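## Task

Move one orange wire connector from the lid of the tool case into the steel junction box; releasing it from a short height above the box is acceptable. The task fails if any other connector, including a second orange one, is in the box, whether held or not. It also fails if an orange connector is still held in the air at the end. A result that stays in place only because the robot holds it does not count.

## Robot and tools

Robot: one six-joint arm carrying a five-finger right hand. Only the hand point is commanded. It sits 0.05 m in front of the palm, where the index pad meets the thumb tip in a pinch. Hand axes: +z runs along the straightened fingers (fingertips reach 0.06-0.07 m past the point), +y points out of the palm, +x crosses the palm toward the little finger. A wrist bracket on the little-finger side protrudes 0.03 m past the point in +y and 0.11 m across the palm; it can collide with things.

Scene frame: origin on the table under the arm base, +z up, +y to the left when facing +x. Results report end_effector_position in metres and end_effector_quat_wxyz, plus velocities, in this frame. Reported position may be slightly off at long reach.

The row (used by every motion tool): 14 numbers, each in [-1, 1]. Order: dx, dy, dz, rx, ry, rz, little, ring, middle, index, thumb_bend, thumb_turn, force_limit, speed. The first six are an offset, not a pose: a displacement from the hand point's measured pose at the start of the action, expressed in the hand point's own axes. 1.0 equals 0.6 m of travel or 180 degrees of turn; rx, ry, rz form one rotation vector. The six hand numbers are absolute targets: fingers and thumb_bend -1 straight, +1 fully curled; thumb_turn -1 beside the palm, +1 opposite the fingers. A pinch is roughly index +0.22, thumb_bend +0.75, thumb_turn +0.57. force_limit maps -1..+1 to about 0..10 N at the fingertip (0..15 N for the two thumb motors) and only stops closing motion. speed maps -1..+1 from nearly still to full speed (0.6 s for full travel). For a soft grip close at speed -0.9 or lower. A wrapping grasp fits objects 0.035-0.08 m wide with the thumb turned in first.

execute_actions(actions): a list of actions; each action is a list of up to 15 rows, one row per 1/30 s step; a short list repeats its final row to fill 15 steps. Every row is offset from the pose at that action's start, not from the previous row. For a call's first action the start is the last reported pose. Per step the commanded pose is clipped to 100 mm and 16 degrees from the measured pose, so a distant target may need several actions. An empty list just returns state and images.

move(target, speed, stop_force, blocking): target is one 14-number row; its offset is taken from the pose in the latest result that reported one. The hand point follows a straight path lasting 0.5-10 s and does not avoid obstacles; it may lag or overshoot speed. speed is metres per second, 0.002 to 0.5, default 0.25 (turning up to twice that in rad/s). stop_force, optional, 9 to 40 N: the path halts when the wrist sensor feels that much extra push along the line toward the target; use it only with very slow, non-rotating moves, and omit it when backing away from a contact. blocking=false returns after 0.5 s while motion continues (not allowed with stop_force); then use wait or stop before new motion. The result adds a move: line with the ending (done, contact, held, off_target, moving, fault), any limits (paced = pose clipped, held = steps blocked), and distance from target.

wait(seconds, 0-10): lets time pass holding the last command. stop: brakes a running move. zoom_image(camera, region): enlarges [x0, y0, x1, y1] pixels (max 504x504) of cam_high (672x504) or cam_wrist (504x504). show_instructions: shows the reference image pages. finished_scene(scene): ends the given scene (1 or 2) and reports success; the next task then appears.

Result lines: hand_measured, hand_stopped_by (moving, target, force, stalled, fault) and hand_load_n list the six hand motors in row order; a lost grip shows as loads dropping near 0. Hand target is where the controller is heading. Wrist force and Wrist torque are flange sensor readings in hand axes, noisy, offset up to about 4 N, saturating near 50 N. A pose unreachable line means the clearance check altered the command. Joint torques are raw drive outputs, not contact measures. Camera calibration gives intrinsics and world-to-camera transforms.

Avoid: pressing into firm surfaces (the arm is stiff; a target slightly past contact can trigger a fault stop lasting 10 s), contact torques over joint limits (wrist joints 24.3 N m) or any external force of 150 N, long heavy holds that overheat motors, fast impacts, dropping or knocking items off the table, and extra connectors landing in the box. Loose objects may occasionally be nudged. Release the connectors so they rest in the box before ending the scene.

Each tool is called after "Call:" by a JSON object that holds its "api" and its "payload", one argument or row to a line.

## Session

Call:
{"api": "execute_actions", "payload": {
  "actions": []
}}

Scene clock: 0.00 s.
end_effector_position=(+0.4848, +0.2947, +0.1112) hand_measured=(-1.000, -1.000, -1.000, -1.000, -1.000, -1.000) hand_load_n=(+0.0, +0.0, +0.0, +0.0, +0.0, +0.0) hand_stopped_by=(target, target, target, target, target, target) hand_force_limit=0.00 hand_speed=-0.80 end_effector_quat_wxyz=(+0.078, -0.285, +0.935, +0.194) end_effector_velocity=(-0.001, +0.001, +0.000) end_effector_angular_velocity=(+0.001, +0.002, -0.000)
Joint positions: [-0.373 -1.351  1.829  0.195  0.512 -1.968]
Joint velocities: [ 0.001 -0.     0.001  0.001 -0.     0.   ]
Joint torques (N m, as the arm reports them, + toward a larger angle): no reading
Motor temperatures (°C, as the motors report them): [29 27 29 36 35 34]
Wrist force (N, on the end effector, along its own x y z axes, offset not removed): no reading
Wrist torque (N m, same axes, about the end effector's origin, offset not removed): no reading
Hand target: +0.485, +0.295, +0.111; +0.078, -0.285, +0.935, +0.194
camera_calibration (this result's frames):
cam_wrist: T_world_to_cam=[[-0.482128, 0.80164, 0.353448, -0.0420683], [0.702849, 0.113065, 0.702296, -0.456943], [0.523026, 0.587017, -0.617944, -0.227505], [0, 0, 0, 1]] pos_world=[0.419871, 0.218938, 0.195192]

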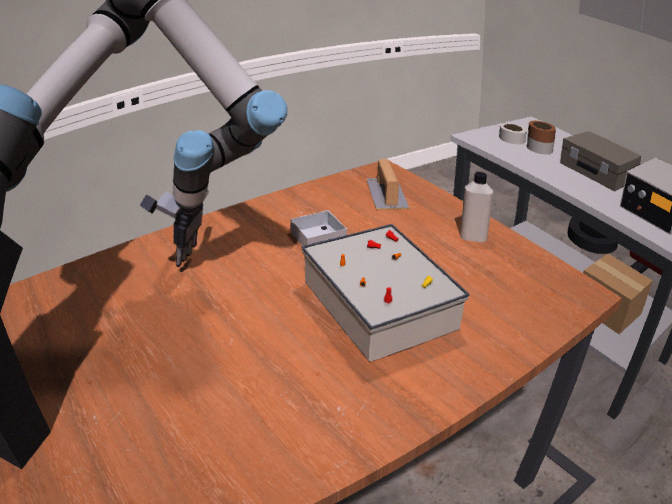

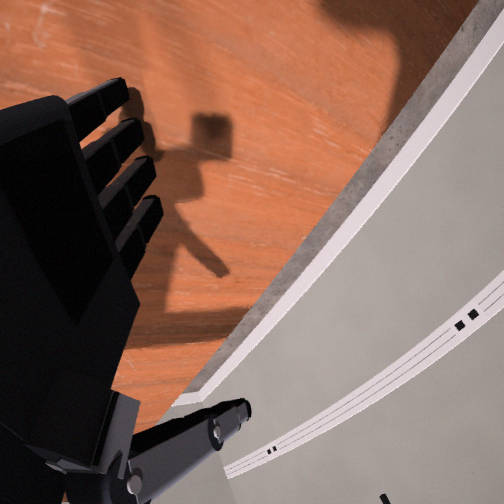

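Call:
{"api": "zoom_image", "payload": {
  "camera": "cam_high",
  "region": [280, 200, 480, 340]
}}

Region (280, 200, 480, 340) of cam_high's 672x504 image, scaled by 2.520, with more detail than that image has; it fills the top 353 rows of this view, and the rest is white.

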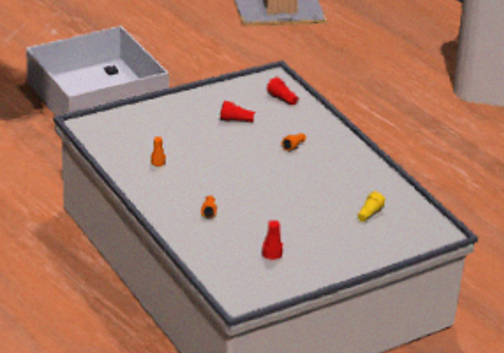

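Call:
{"api": "move", "payload": {
  "target": [0.015,-0.443,-0.358,0.419,0.047,-0.131,1,1,1,-0.3,0.75,0.57,0,0.3]
}}

Scene clock: 13.67 s.
end_effector_position=(+0.6195, +0.0002, +0.2198) hand_measured=(+1.000, +1.000, +1.000, -0.300, +0.750, +0.570) hand_load_n=(+0.0, +0.0, +0.0, +0.0, +0.0, +0.0) hand_stopped_by=(target, target, target, target, target, target) hand_force_limit=0.00 hand_speed=0.30 end_effector_quat_wxyz=(+0.205, -0.363, +0.789, -0.452) end_effector_velocity=(+0.000, -0.002, +0.000) end_effector_angular_velocity=(-0.008, -0.005, -0.000)
Joint positions: [-0.618 -1.68   2.073 -0.239  1.517 -2.216]
Joint velocities: [ 0.001  0.003  0.002 -0.008  0.009 -0.002]
Joint torques (N m, as the arm reports them, + toward a larger angle): [  2.72 -13.     1.01  -1.72   4.14  -1.68]
Motor temperatures (°C, as the motors report them): [29 27 29 36 35 34]
Wrist force (N, on the end effector, along its own x y z axes, offset not removed): [0.5 2.2 -2.2]
Wrist torque (N m, same axes, about the end effector's origin, offset not removed): [0.66 0.11 0.03]
Hand target: +0.620, +0.000, +0.220; +0.205, -0.363, +0.788, -0.452
Off the commanded pose: 0.000 m, 0 deg.
move: done
camera_calibration (this result's frames):
cam_wrist: T_world_to_cam=[[-0.331099, 0.405821, -0.85187, 0.392053], [0.194011, 0.912781, 0.359431, -0.204153], [0.923436, -0.0462651, -0.380954, -0.357975], [0, 0, 0, 1]] pos_world=[0.499983, 0.0106823, 0.270985]

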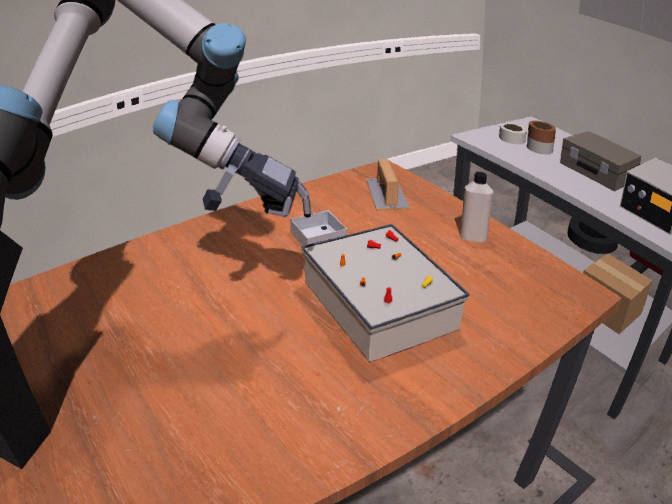

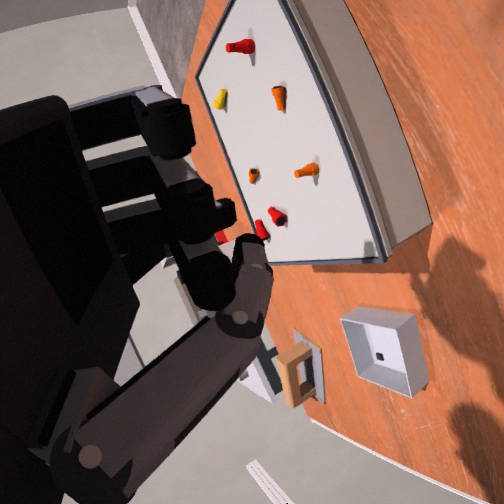

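Call:
{"api": "move", "payload": {
  "target": [-0.02,0.022,0.143,0,0,0,1,1,1,-0.3,0.75,0.57,0,0.3],
  "speed": 0.15
}}

Scene clock: 21.00 s.
end_effector_position=(+0.6780, -0.0347, +0.1650) hand_measured=(+1.000, +1.000, +1.000, -0.300, +0.750, +0.570) hand_load_n=(+0.0, +0.0, +0.0, +0.0, +0.0, +0.0) hand_stopped_by=(target, target, target, target, target, target) hand_force_limit=0.00 hand_speed=0.30 end_effector_quat_wxyz=(+0.205, -0.363, +0.789, -0.452) end_effector_velocity=(+0.001, -0.001, -0.001) end_effector_angular_velocity=(-0.000, +0.000, -0.001)
Joint positions: [-0.561 -1.452  1.875 -0.27   1.573 -2.208]
Joint velocities: [ 0.001  0.006 -0.005  0.001  0.001  0.   ]
Joint torques (N m, as the arm reports them, + toward a larger angle): [ -4.34 -20.38 -14.43   2.69   4.17   1.76]
Motor temperatures (°C, as the motors report them): [29 27 29 36 35 34]
Wrist force (N, on the end effector, along its own x y z axes, offset not removed): [-1.0 3.2 -0.7]
Wrist torque (N m, same axes, about the end effector's origin, offset not removed): [0.68 0.25 0.01]
Hand target: +0.678, -0.035, +0.165; +0.205, -0.363, +0.789, -0.452
Off the commanded pose: 0.000 m, 0 deg.
move: done
camera_calibration (this result's frames):
cam_wrist: T_world_to_cam=[[-0.331072, 0.405843, -0.85187, 0.378856], [0.193977, 0.912773, 0.35947, -0.163896], [0.923452, -0.0462322, -0.380918, -0.434479], [0, 0, 0, 1]] pos_world=[0.558442, -0.024243, 0.216151]

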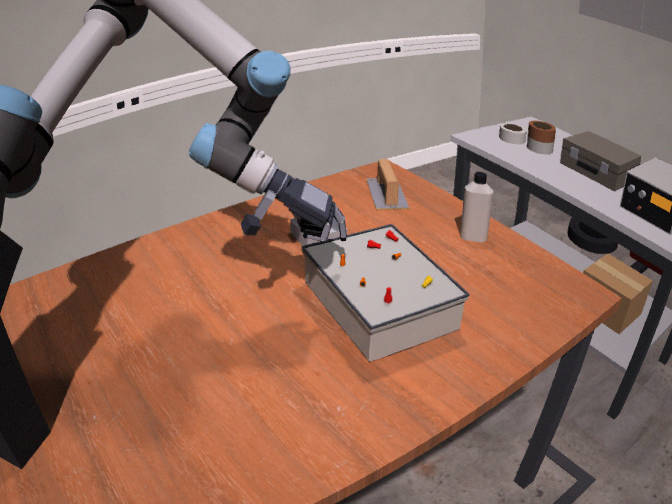

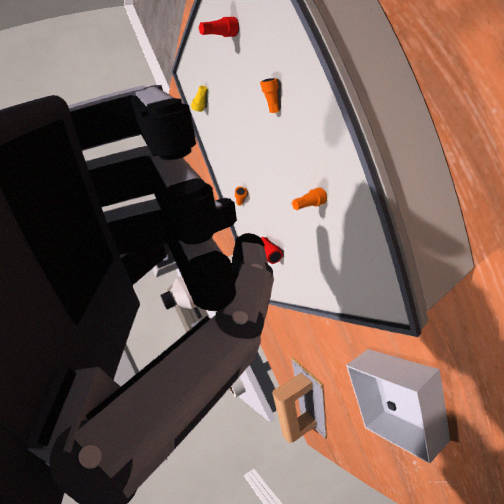

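Call:
{"api": "move", "payload": {
  "target": [-0.012,0.022,0.045,0,0,0,1,1,1,-0.3,0.75,0.57,0,0.3],
  "speed": 0.1
}}

Scene clock: 28.07 s.
end_effector_position=(+0.6951, -0.0401, +0.1401) hand_measured=(+1.000, +1.000, +1.000, -0.300, +0.750, +0.570) hand_load_n=(+0.0, +0.0, +0.0, +0.0, +0.0, +0.0) hand_stopped_by=(target, target, target, target, target, target) hand_force_limit=0.00 hand_speed=0.30 end_effector_quat_wxyz=(+0.205, -0.363, +0.789, -0.452) end_effector_velocity=(+0.002, -0.000, -0.001) end_effector_angular_velocity=(-0.001, -0.001, +0.000)
Joint positions: [-0.526 -1.377  1.803 -0.273  1.608 -2.202]
Joint velocities: [ 0.002  0.005 -0.007  0.001  0.003  0.   ]
Joint torques (N m, as the arm reports them, + toward a larger angle): [ -5.   -21.65 -14.03   2.87   4.17   1.77]
Motor temperatures (°C, as the motors report them): [29 27 29 36 35 34]
Wrist force (N, on the end effector, along its own x y z axes, offset not removed): [-0.3 3.4 -3.1]
Wrist torque (N m, same axes, about the end effector's origin, offset not removed): [0.80 0.25 -0.03]
Hand target: +0.695, -0.040, +0.140; +0.205, -0.363, +0.789, -0.452
Off the commanded pose: 0.000 m, 0 deg.
move: done
camera_calibration (this result's frames):
cam_wrist: T_world_to_cam=[[-0.331054, 0.405856, -0.851871, 0.365446], [0.193936, 0.912769, 0.359502, -0.153287], [0.923467, -0.0461938, -0.380886, -0.459993], [0, 0, 0, 1]] pos_world=[0.575499, -0.0296522, 0.191215]

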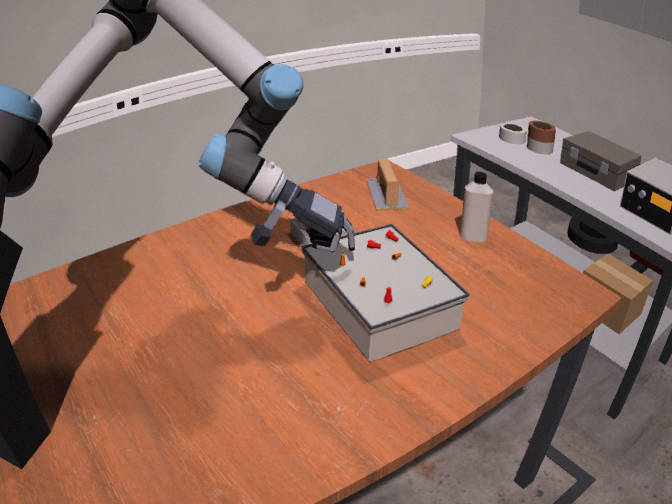

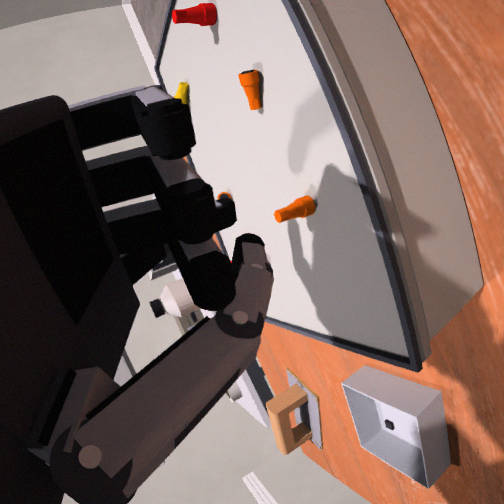

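Call:
{"api": "move", "payload": {
  "target": [-0.019,0.031,0.053,0,0,0,1,1,1,-0.3,0.75,0.57,0,0.3],
  "speed": 0.04,
  "stop_force": 9
}}

Call:
{"api": "zoom_image", "payload": {
  "camera": "cam_high",
  "region": [300, 210, 400, 285]
}}

Scene clock: 34.87 s.
end_effector_position=(+0.7159, -0.0433, +0.1080) hand_measured=(+1.000, +1.000, +1.000, -0.300, +0.750, +0.570) hand_load_n=(+0.0, +0.0, +0.0, +0.0, +0.0, +0.0) hand_stopped_by=(target, target, target, target, target, target) hand_force_limit=0.00 hand_speed=0.30 end_effector_quat_wxyz=(+0.205, -0.363, +0.789, -0.452) end_effector_velocity=(+0.003, -0.000, -0.001) end_effector_angular_velocity=(-0.000, -0.002, +0.002)
Joint positions: [-0.481 -1.287  1.707 -0.266  1.652 -2.195]
Joint velocities: [ 0.002  0.004 -0.007 -0.     0.002 -0.   ]
Joint torques (N m, as the arm reports them, + toward a larger angle): [ -8.49 -24.75 -14.91   2.92   4.02   1.7 ]
Motor temperatures (°C, as the motors report them): [29 27 29 36 35 34]
Wrist force (N, on the end effector, along its own x y z axes, offset not removed): [-0.6 2.1 -2.4]
Wrist torque (N m, same axes, about the end effector's origin, offset not removed): [0.57 0.30 -0.02]
Hand target: +0.716, -0.043, +0.108; +0.205, -0.363, +0.789, -0.452
Off the commanded pose: 0.000 m, 0 deg.
move: done
camera_calibration (this result's frames):
cam_wrist: T_world_to_cam=[[-0.33104, 0.40588, -0.851865, 0.346329], [0.193925, 0.912759, 0.359533, -0.142899], [0.923475, -0.0461781, -0.38087, -0.491608], [0, 0, 0, 1]] pos_world=[0.596348, -0.0328374, 0.159164]

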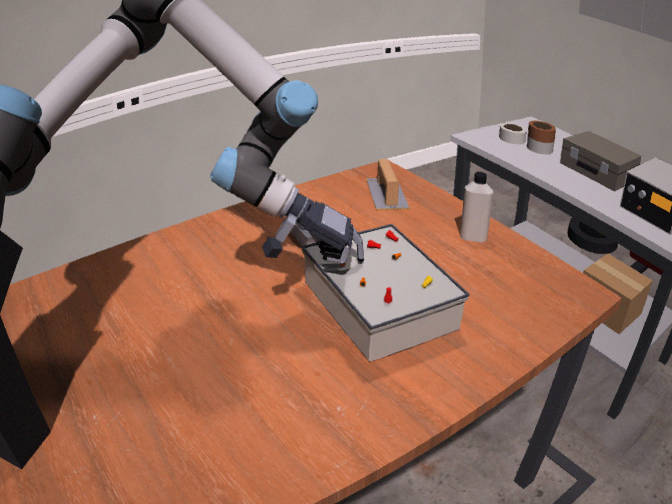

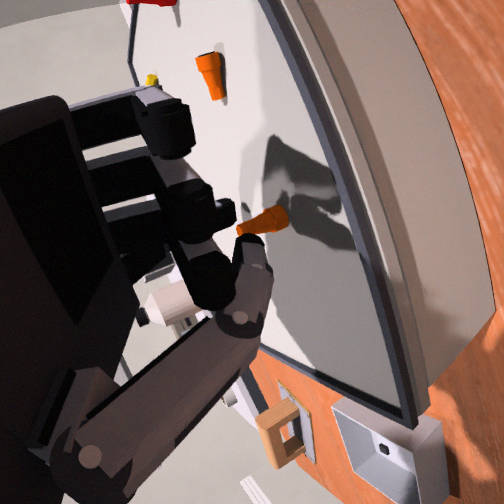

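Region (300, 210, 400, 285) of cam_high's 672x504 image, scaled by 5.040, with more detail than that image has; it fills the top 378 rows of this view, and the rest is white.

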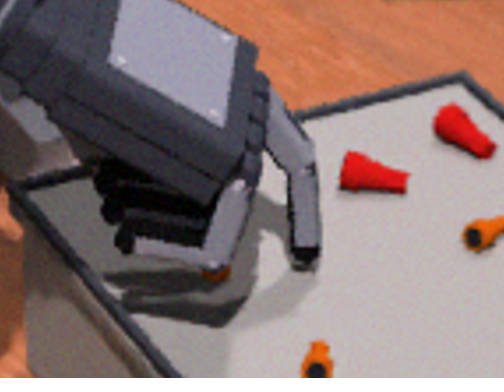

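Call:
{"api": "move", "payload": {
  "target": [0.005,0.014,0,0,0,0,1,1,1,-0.3,0.75,0.57,0,0.3],
  "speed": 0.015,
  "stop_force": 9
}}

Call:
{"api": "zoom_image", "payload": {
  "camera": "cam_wrist",
  "region": [150, 140, 350, 320]
}}

Call:
{"api": "zoom_image", "payload": {
  "camera": "cam_high",
  "region": [300, 210, 400, 285]
}}

Scene clock: 43.30 s.
end_effector_position=(+0.7109, -0.0428, +0.1010) hand_measured=(+1.000, +1.000, +1.000, -0.300, +0.750, +0.570) hand_load_n=(+0.0, +0.0, +0.0, +1.5, +0.0, +0.0) hand_stopped_by=(target, target, target, target, target, target) hand_force_limit=0.00 hand_speed=0.30 end_effector_quat_wxyz=(+0.205, -0.363, +0.789, -0.452) end_effector_velocity=(-0.000, +0.001, -0.002) end_effector_angular_velocity=(-0.000, -0.001, +0.001)
Joint positions: [-0.47  -1.278  1.715 -0.283  1.662 -2.194]
Joint velocities: [ 0.004  0.002  0.001 -0.004  0.004  0.   ]
Joint torques (N m, as the arm reports them, + toward a larger angle): [ -5.34 -22.16   4.5   -0.69   3.8    1.51]
Motor temperatures (°C, as the motors report them): [29 27 29 36 35 34]
Wrist force (N, on the end effector, along its own x y z axes, offset not removed): [-1.6 0.2 -2.3]
Wrist torque (N m, same axes, about the end effector's origin, offset not removed): [0.79 0.20 0.04]
Hand target: +0.711, -0.043, +0.101; +0.205, -0.363, +0.789, -0.452
Off the commanded pose: 0.000 m, 0 deg.
move: done
camera_calibration (this result's frames):
cam_wrist: T_world_to_cam=[[-0.330971, 0.405852, -0.851905, 0.338431], [0.193879, 0.912772, 0.359526, -0.139799], [0.923509, -0.0461735, -0.380787, -0.489633], [0, 0, 0, 1]] pos_world=[0.591295, -0.0323563, 0.152127]

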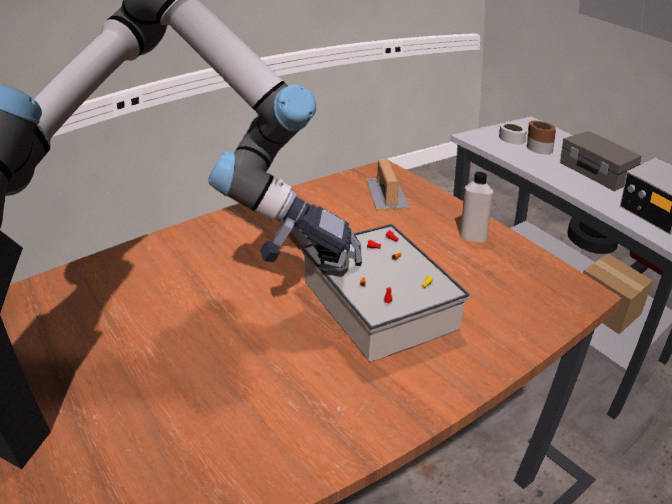

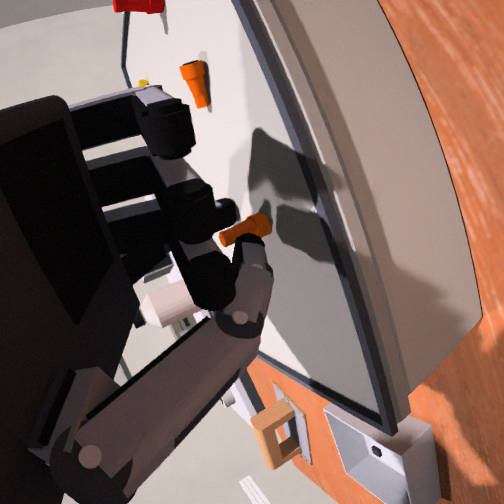

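Region (150, 140, 350, 320) of cam_wrist's 504x504 image, scaled by 2.520, with more detail than that image has; it fills the top 454 rows of this view, and the rest is white.

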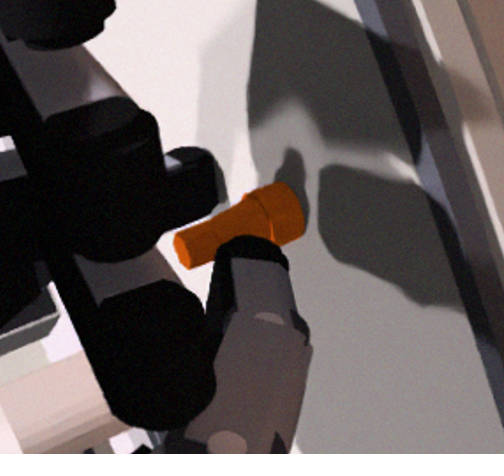

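Region (300, 210, 400, 285) of cam_high's 672x504 image, scaled by 5.040, with more detail than that image has; it fills the top 378 rows of this view, and the rest is white.

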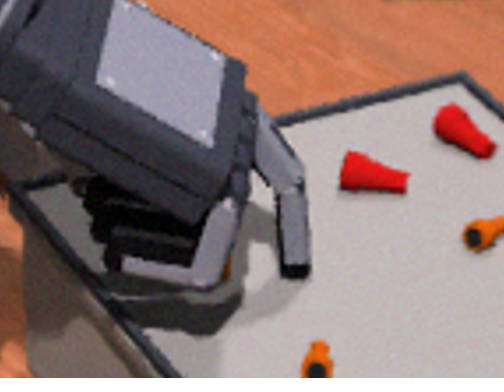

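Call:
{"api": "move", "payload": {
  "target": [0,-0.007,-0.004,0,0,0,1,1,1,-0.3,0.75,0.57,0,-0.8],
  "speed": 0.01
}}

Call:
{"api": "move", "payload": {
  "target": [0,0,0,0,0,0,1,1,1,0.45,0.75,0.57,0,-0.8]
}}

Call:
{"api": "zoom_image", "payload": {
  "camera": "cam_wrist",
  "region": [150, 140, 350, 320]
}}

Scene clock: 49.07 s.
end_effector_position=(+0.7109, -0.0428, +0.1056) hand_measured=(+1.000, +1.000, +1.000, -0.300, +0.750, +0.570) hand_load_n=(+0.0, +0.0, +0.0, +0.0, +0.0, +0.0) hand_stopped_by=(target, target, target, target, target, target) hand_force_limit=0.00 hand_speed=-0.80 end_effector_quat_wxyz=(+0.205, -0.363, +0.789, -0.452) end_effector_velocity=(+0.001, -0.000, +0.002) end_effector_angular_velocity=(-0.000, -0.001, +0.000)
Joint positions: [-0.477 -1.288  1.72  -0.279  1.656 -2.195]
Joint velocities: [-0.003 -0.003  0.     0.002 -0.003 -0.   ]
Joint torques (N m, as the arm reports them, + toward a larger angle): [-22.29 -37.03   2.56   2.95  -0.99  -1.56]
Motor temperatures (°C, as the motors report them): [29 27 29 36 35 34]
Wrist force (N, on the end effector, along its own x y z axes, offset not removed): [-0.1 3.3 -0.6]
Wrist torque (N m, same axes, about the end effector's origin, offset not removed): [0.69 0.11 0.03]
Hand target: +0.711, -0.043, +0.106; +0.205, -0.363, +0.789, -0.452
Off the commanded pose: 0.000 m, 0 deg.
move: done
camera_calibration (this result's frames):
cam_wrist: T_world_to_cam=[[-0.330975, 0.405849, -0.851905, 0.34242], [0.193884, 0.912773, 0.35952, -0.141461], [0.923506, -0.0461785, -0.380793, -0.487909], [0, 0, 0, 1]] pos_world=[0.591346, -0.0323801, 0.156775]

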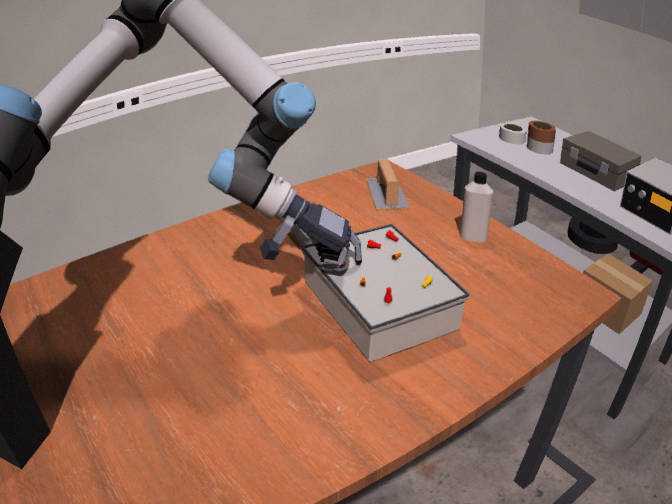

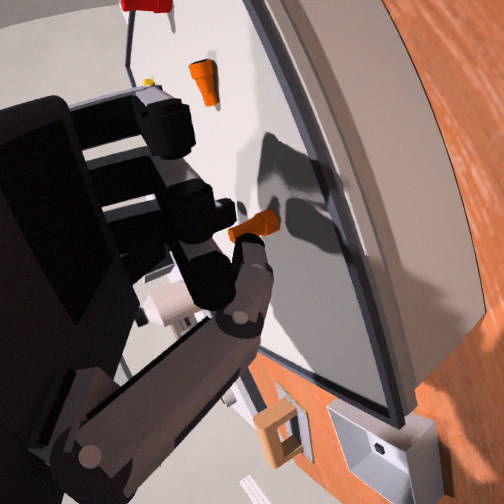

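Scene clock: 50.67 s.
end_effector_position=(+0.7109, -0.0428, +0.1056) hand_measured=(+1.000, +1.000, +1.000, +0.140, +0.750, +0.570) hand_load_n=(+0.0, +0.0, +0.0, +7.5, +1.0, +0.0) hand_stopped_by=(target, target, target, force, target, target) hand_force_limit=0.00 hand_speed=-0.80 end_effector_quat_wxyz=(+0.205, -0.363, +0.789, -0.452) end_effector_velocity=(+0.000, +0.001, -0.000) end_effector_angular_velocity=(+0.001, +0.001, +0.001)
Joint positions: [-0.477 -1.288  1.72  -0.279  1.656 -2.195]
Joint velocities: [ 0.001  0.    -0.001  0.    -0.    -0.   ]
Joint torques (N m, as the arm reports them, + toward a larger angle): [ -6.39 -23.67 -13.22  -1.44   4.2    0.09]
Motor temperatures (°C, as the motors report them): [29 27 29 36 35 34]
Wrist force (N, on the end effector, along its own x y z axes, offset not removed): [-0.4 2.0 -0.7]
Wrist torque (N m, same axes, about the end effector's origin, offset not removed): [0.45 0.23 -0.02]
Hand target: +0.711, -0.043, +0.106; +0.205, -0.363, +0.789, -0.452
Off the commanded pose: 0.000 m, 0 deg.
move: done
camera_calibration (this result's frames):
cam_wrist: T_world_to_cam=[[-0.330987, 0.40584, -0.851905, 0.342427], [0.193879, 0.912777, 0.359512, -0.141456], [0.923503, -0.0461725, -0.380801, -0.487905], [0, 0, 0, 1]] pos_world=[0.591346, -0.0323806, 0.156775]

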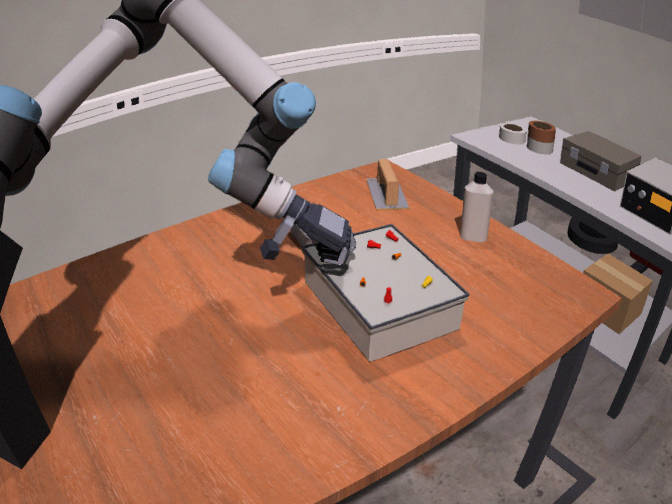

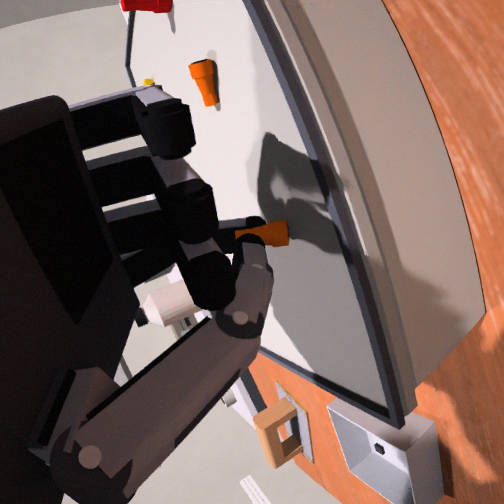

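Region (150, 140, 350, 320) of cam_wrist's 504x504 image, scaled by 2.520, with more detail than that image has; it fills the top 454 rows of this view, and the rest is white.

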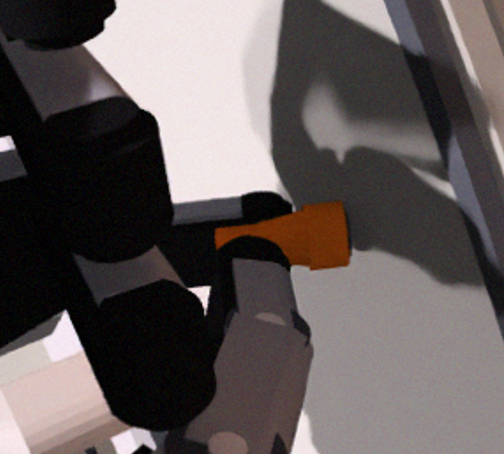

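Call:
{"api": "move", "payload": {
  "target": [0,-0.072,-0.042,0,0,0,1,1,1,0.45,0.75,0.57,0,-0.8],
  "speed": 0.15
}}

Call:
{"api": "move", "payload": {
  "target": [-0.285,0.078,-0.095,0,0,0,1,1,1,0.45,0.75,0.57,0,-0.8],
  "speed": 0.2
}}

Scene clock: 59.07 s.
end_effector_position=(+0.7112, -0.0428, +0.1554) hand_measured=(+1.000, +1.000, +1.000, +0.140, +0.750, +0.570) hand_load_n=(+0.0, +0.0, +0.0, +7.5, +1.0, +0.0) hand_stopped_by=(target, target, target, force, target, target) hand_force_limit=0.00 hand_speed=-0.80 end_effector_quat_wxyz=(+0.205, -0.363, +0.789, -0.452) end_effector_velocity=(-0.000, -0.000, +0.001) end_effector_angular_velocity=(+0.001, +0.001, -0.000)
Joint positions: [-0.553 -1.387  1.765 -0.225  1.581 -2.206]
Joint velocities: [-0.003 -0.003  0.002  0.002 -0.004 -0.   ]
Joint torques (N m, as the arm reports them, + toward a larger angle): [-20.44 -34.76   0.74   2.81  -1.09  -1.67]
Motor temperatures (°C, as the motors report them): [29 27 29 36 35 34]
Wrist force (N, on the end effector, along its own x y z axes, offset not removed): [-0.1 2.5 -1.4]
Wrist torque (N m, same axes, about the end effector's origin, offset not removed): [0.60 0.16 0.03]
Hand target: +0.711, -0.043, +0.156; +0.205, -0.363, +0.789, -0.452
Off the commanded pose: 0.000 m, 0 deg.
move: done
camera_calibration (this result's frames):
cam_wrist: T_world_to_cam=[[-0.330997, 0.405794, -0.851923, 0.384961], [0.193878, 0.912797, 0.359462, -0.159428], [0.9235, -0.0461885, -0.380808, -0.469202], [0, 0, 0, 1]] pos_world=[0.591638, -0.032361, 0.20659]

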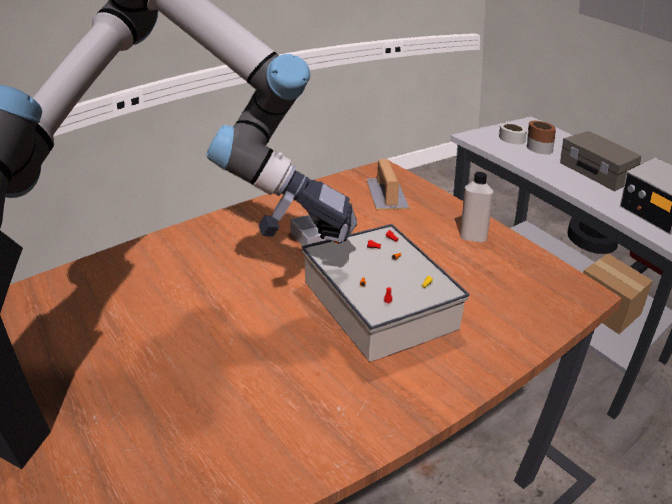

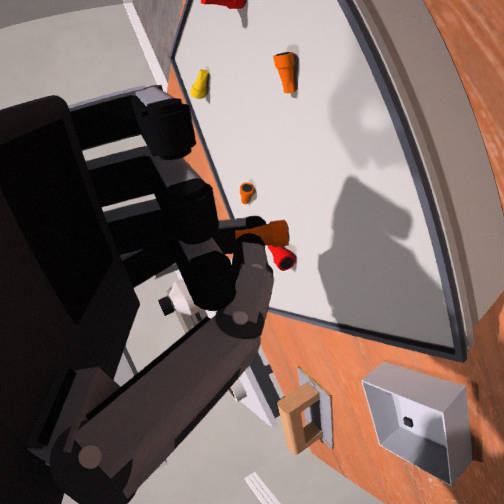

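Scene clock: 60.57 s.
end_effector_position=(+0.7676, +0.1340, +0.1433) hand_measured=(+1.000, +1.000, +1.000, +0.140, +0.750, +0.570) hand_load_n=(+0.0, +0.0, +0.0, +7.5, +1.0, +0.0) hand_stopped_by=(target, target, target, force, target, target) hand_force_limit=0.00 hand_speed=-0.80 end_effector_quat_wxyz=(+0.205, -0.363, +0.789, -0.452) end_effector_velocity=(-0.000, +0.002, -0.001) end_effector_angular_velocity=(-0.001, +0.003, -0.002)
Joint positions: [-0.226 -1.379  1.449  0.092  1.904 -2.154]
Joint velocities: [ 0.005  0.003 -0.006  0.007  0.005  0.001]
Joint torques (N m, as the arm reports them, + toward a larger angle): [  0.73 -31.28 -16.72   3.41   4.25   1.67]
Motor temperatures (°C, as the motors report them): [29 27 29 36 35 34]
Wrist force (N, on the end effector, along its own x y z axes, offset not removed): [-0.1 2.2 -1.1]
Wrist torque (N m, same axes, about the end effector's origin, offset not removed): [0.55 0.15 0.00]
Hand target: +0.768, +0.134, +0.143; +0.205, -0.363, +0.789, -0.452
Off the commanded pose: 0.000 m, 0 deg.
move: done
camera_calibration (this result's frames):
cam_wrist: T_world_to_cam=[[-0.330921, 0.405976, -0.851865, 0.321438], [0.193832, 0.91272, 0.359681, -0.327396], [0.923537, -0.0460932, -0.38073, -0.517814], [0, 0, 0, 1]] pos_world=[0.648051, 0.144457, 0.194433]

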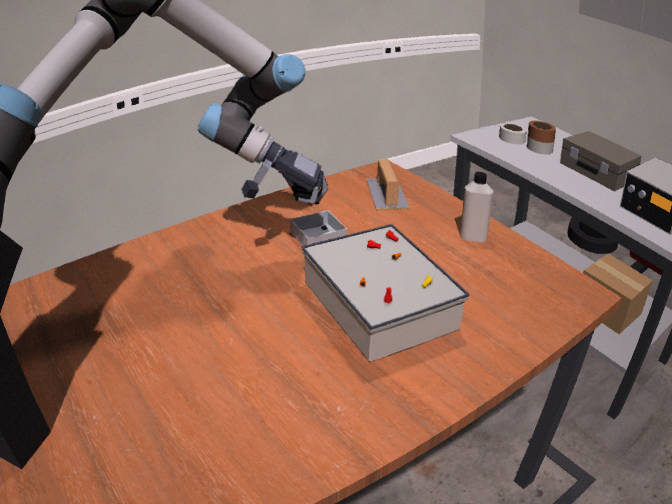

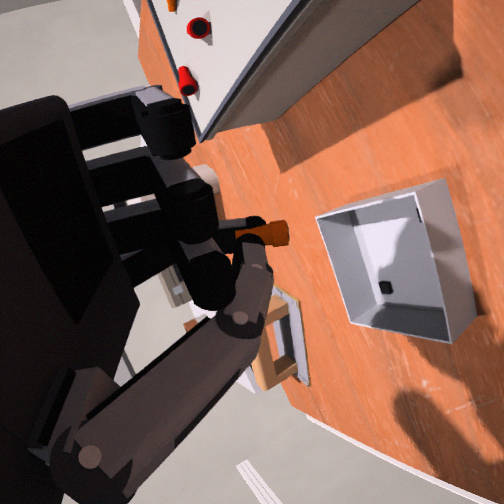

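Call:
{"api": "move", "payload": {
  "target": [-0.095,0.075,0.03,0,0,0,1,1,1,0.45,0.75,0.57,0,-0.8],
  "speed": 0.12
}}

Scene clock: 67.10 s.
end_effector_position=(+0.7991, +0.1817, +0.0953) hand_measured=(+1.000, +1.000, +1.000, +0.140, +0.750, +0.570) hand_load_n=(+0.0, +0.0, +0.0, +7.5, +1.5, +0.0) hand_stopped_by=(target, target, target, force, target, target) hand_force_limit=0.00 hand_speed=-0.80 end_effector_quat_wxyz=(+0.205, -0.363, +0.789, -0.452) end_effector_velocity=(+0.002, +0.001, -0.001) end_effector_angular_velocity=(+0.000, +0.001, -0.000)
Joint positions: [-0.109 -1.229  1.216  0.183  2.018 -2.134]
Joint velocities: [ 0.003  0.006 -0.011  0.006  0.003  0.001]
Joint torques (N m, as the arm reports them, + toward a larger angle): [  1.19 -37.26 -17.68   3.61   4.13   1.64]
Motor temperatures (°C, as the motors report them): [29 27 29 36 35 34]
Wrist force (N, on the end effector, along its own x y z axes, offset not removed): [0.3 3.0 -0.9]
Wrist torque (N m, same axes, about the end effector's origin, offset not removed): [0.70 0.08 0.04]
Hand target: +0.799, +0.182, +0.095; +0.205, -0.363, +0.789, -0.452
Off the commanded pose: 0.000 m, 0 deg.
move: done
camera_calibration (this result's frames):
cam_wrist: T_world_to_cam=[[-0.330888, 0.406049, -0.851844, 0.271526], [0.193742, 0.912694, 0.359797, -0.359681], [0.923568, -0.0459849, -0.380668, -0.562992], [0, 0, 0, 1]] pos_world=[0.679491, 0.192136, 0.146397]

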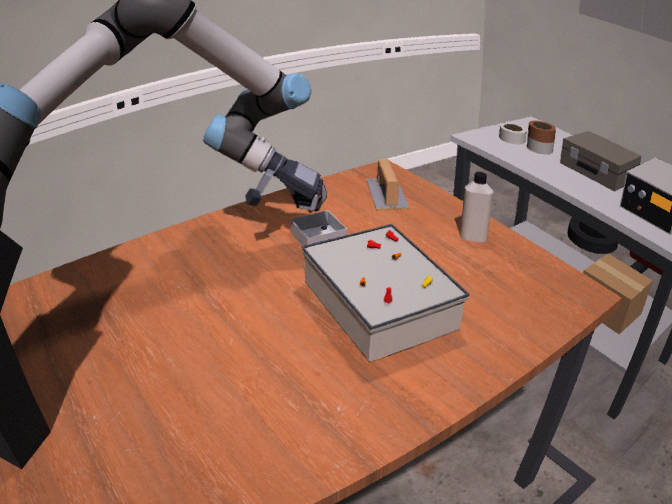

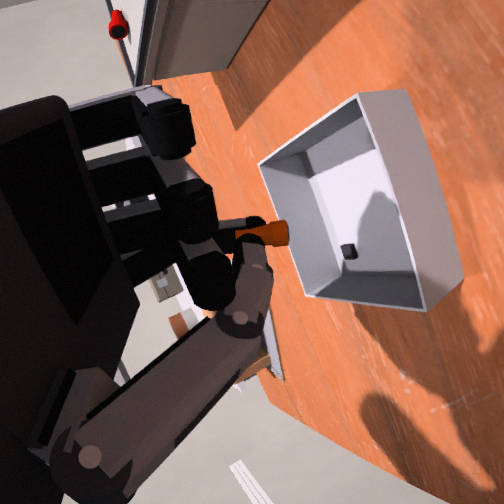

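Looks like the same view as the successful drop.

Call:
{"api": "move", "payload": {
  "target": [0,0,0,0,0,0,1,1,1,-0.5,0.75,0.57,0,0.3]
}}

Call:
{"api": "move", "payload": {
  "target": [0,-0.06,-0.035,0,0,0,1,1,1,-0.5,0.75,0.57,0,0.3]
}}

Scene clock: 70.00 s.
end_effector_position=(+0.7991, +0.1817, +0.0953) hand_measured=(+1.000, +1.000, +1.000, -0.500, +0.750, +0.570) hand_load_n=(+0.0, +0.0, +0.0, +0.0, +0.0, +0.0) hand_stopped_by=(target, target, target, target, target, target) hand_force_limit=0.00 hand_speed=0.30 end_effector_quat_wxyz=(+0.205, -0.363, +0.789, -0.452) end_effector_velocity=(-0.000, +0.001, -0.000) end_effector_angular_velocity=(+0.002, +0.002, +0.002)
Joint positions: [-0.109 -1.229  1.216  0.183  2.019 -2.133]
Joint velocities: [ 0.001 -0.001  0.001 -0.    -0.002 -0.   ]
Joint torques (N m, as the arm reports them, + toward a larger angle): [-14.12 -50.48  -2.79  -0.79  -1.14  -1.55]
Motor temperatures (°C, as the motors report them): [29 27 29 36 35 34]
Wrist force (N, on the end effector, along its own x y z axes, offset not removed): [0.0 3.2 -1.8]
Wrist torque (N m, same axes, about the end effector's origin, offset not removed): [0.75 0.12 -0.02]
Hand target: +0.799, +0.182, +0.095; +0.205, -0.363, +0.789, -0.452
Off the commanded pose: 0.000 m, 0 deg.
move: done
camera_calibration (this result's frames):
cam_wrist: T_world_to_cam=[[-0.330772, 0.406043, -0.851891, 0.271429], [0.193823, 0.91269, 0.359764, -0.359726], [0.923592, -0.0461163, -0.380593, -0.56299], [0, 0, 0, 1]] pos_world=[0.679478, 0.192143, 0.146375]

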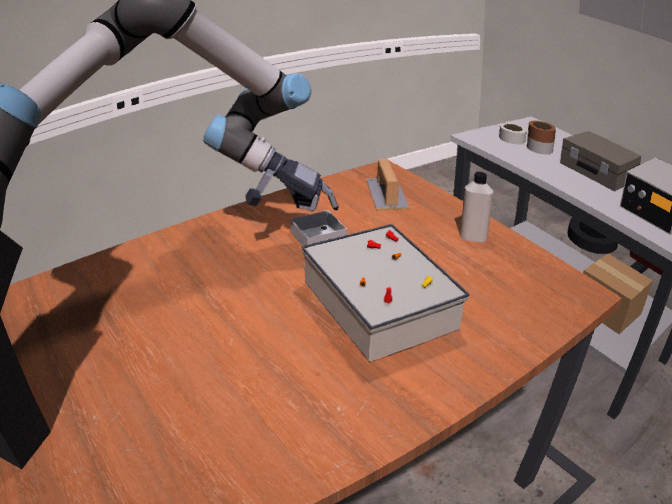

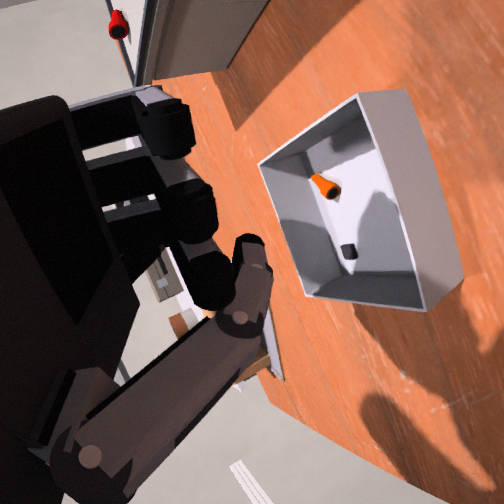

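Scene clock: 70.87 s.
end_effector_position=(+0.7993, +0.1817, +0.1367) hand_measured=(+1.000, +1.000, +1.000, -0.500, +0.750, +0.570) hand_load_n=(+0.0, +0.0, +0.0, +0.0, +0.0, +0.0) hand_stopped_by=(target, target, target, target, target, target) hand_force_limit=0.00 hand_speed=0.30 end_effector_quat_wxyz=(+0.205, -0.363, +0.789, -0.452) end_effector_velocity=(-0.001, -0.000, +0.002) end_effector_angular_velocity=(+0.000, +0.002, +0.000)
Joint positions: [-0.147 -1.31   1.261  0.216  1.982 -2.14 ]
Joint velocities: [-0.002 -0.005  0.004  0.002 -0.004 -0.001]
Joint torques (N m, as the arm reports them, + toward a larger angle): [-13.07 -49.16  -3.53   3.53  -1.17  -1.51]
Motor temperatures (°C, as the motors report them): [29 27 29 36 35 34]
Wrist force (N, on the end effector, along its own x y z axes, offset not removed): [-0.7 2.2 -2.3]
Wrist torque (N m, same axes, about the end effector's origin, offset not removed): [0.61 0.22 -0.03]
Hand target: +0.799, +0.182, +0.137; +0.205, -0.363, +0.789, -0.452
Off the commanded pose: 0.000 m, 0 deg.
move: done
camera_calibration (this result's frames):
cam_wrist: T_world_to_cam=[[-0.330782, 0.40601, -0.851903, 0.306812], [0.193836, 0.912703, 0.359723, -0.374699], [0.923586, -0.0461397, -0.380605, -0.547431], [0, 0, 0, 1]] pos_world=[0.679717, 0.192162, 0.187807]

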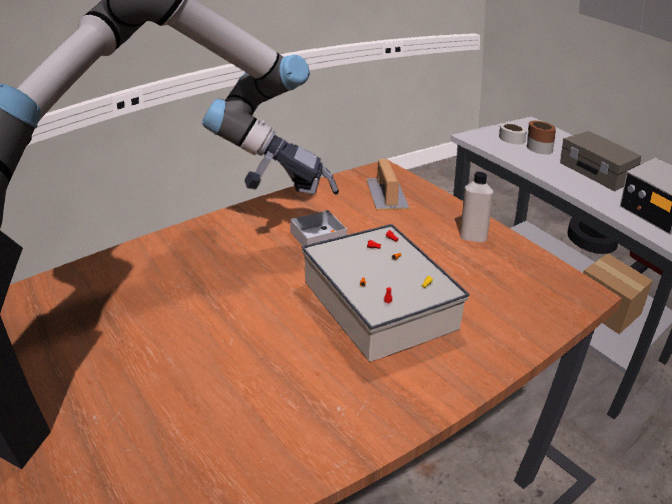

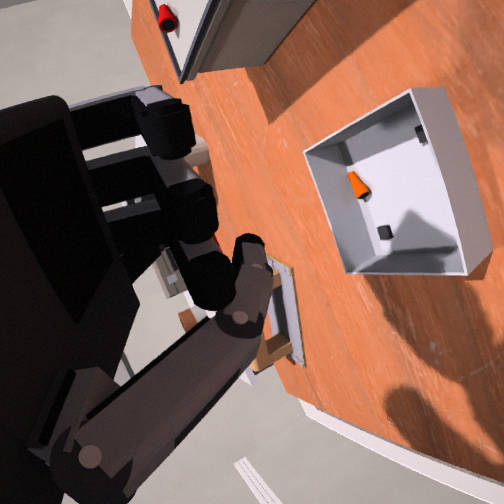

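Call:
{"api": "finished_scene", "payload": {
  "scene": 2
}}

The scene is finished: the task was done.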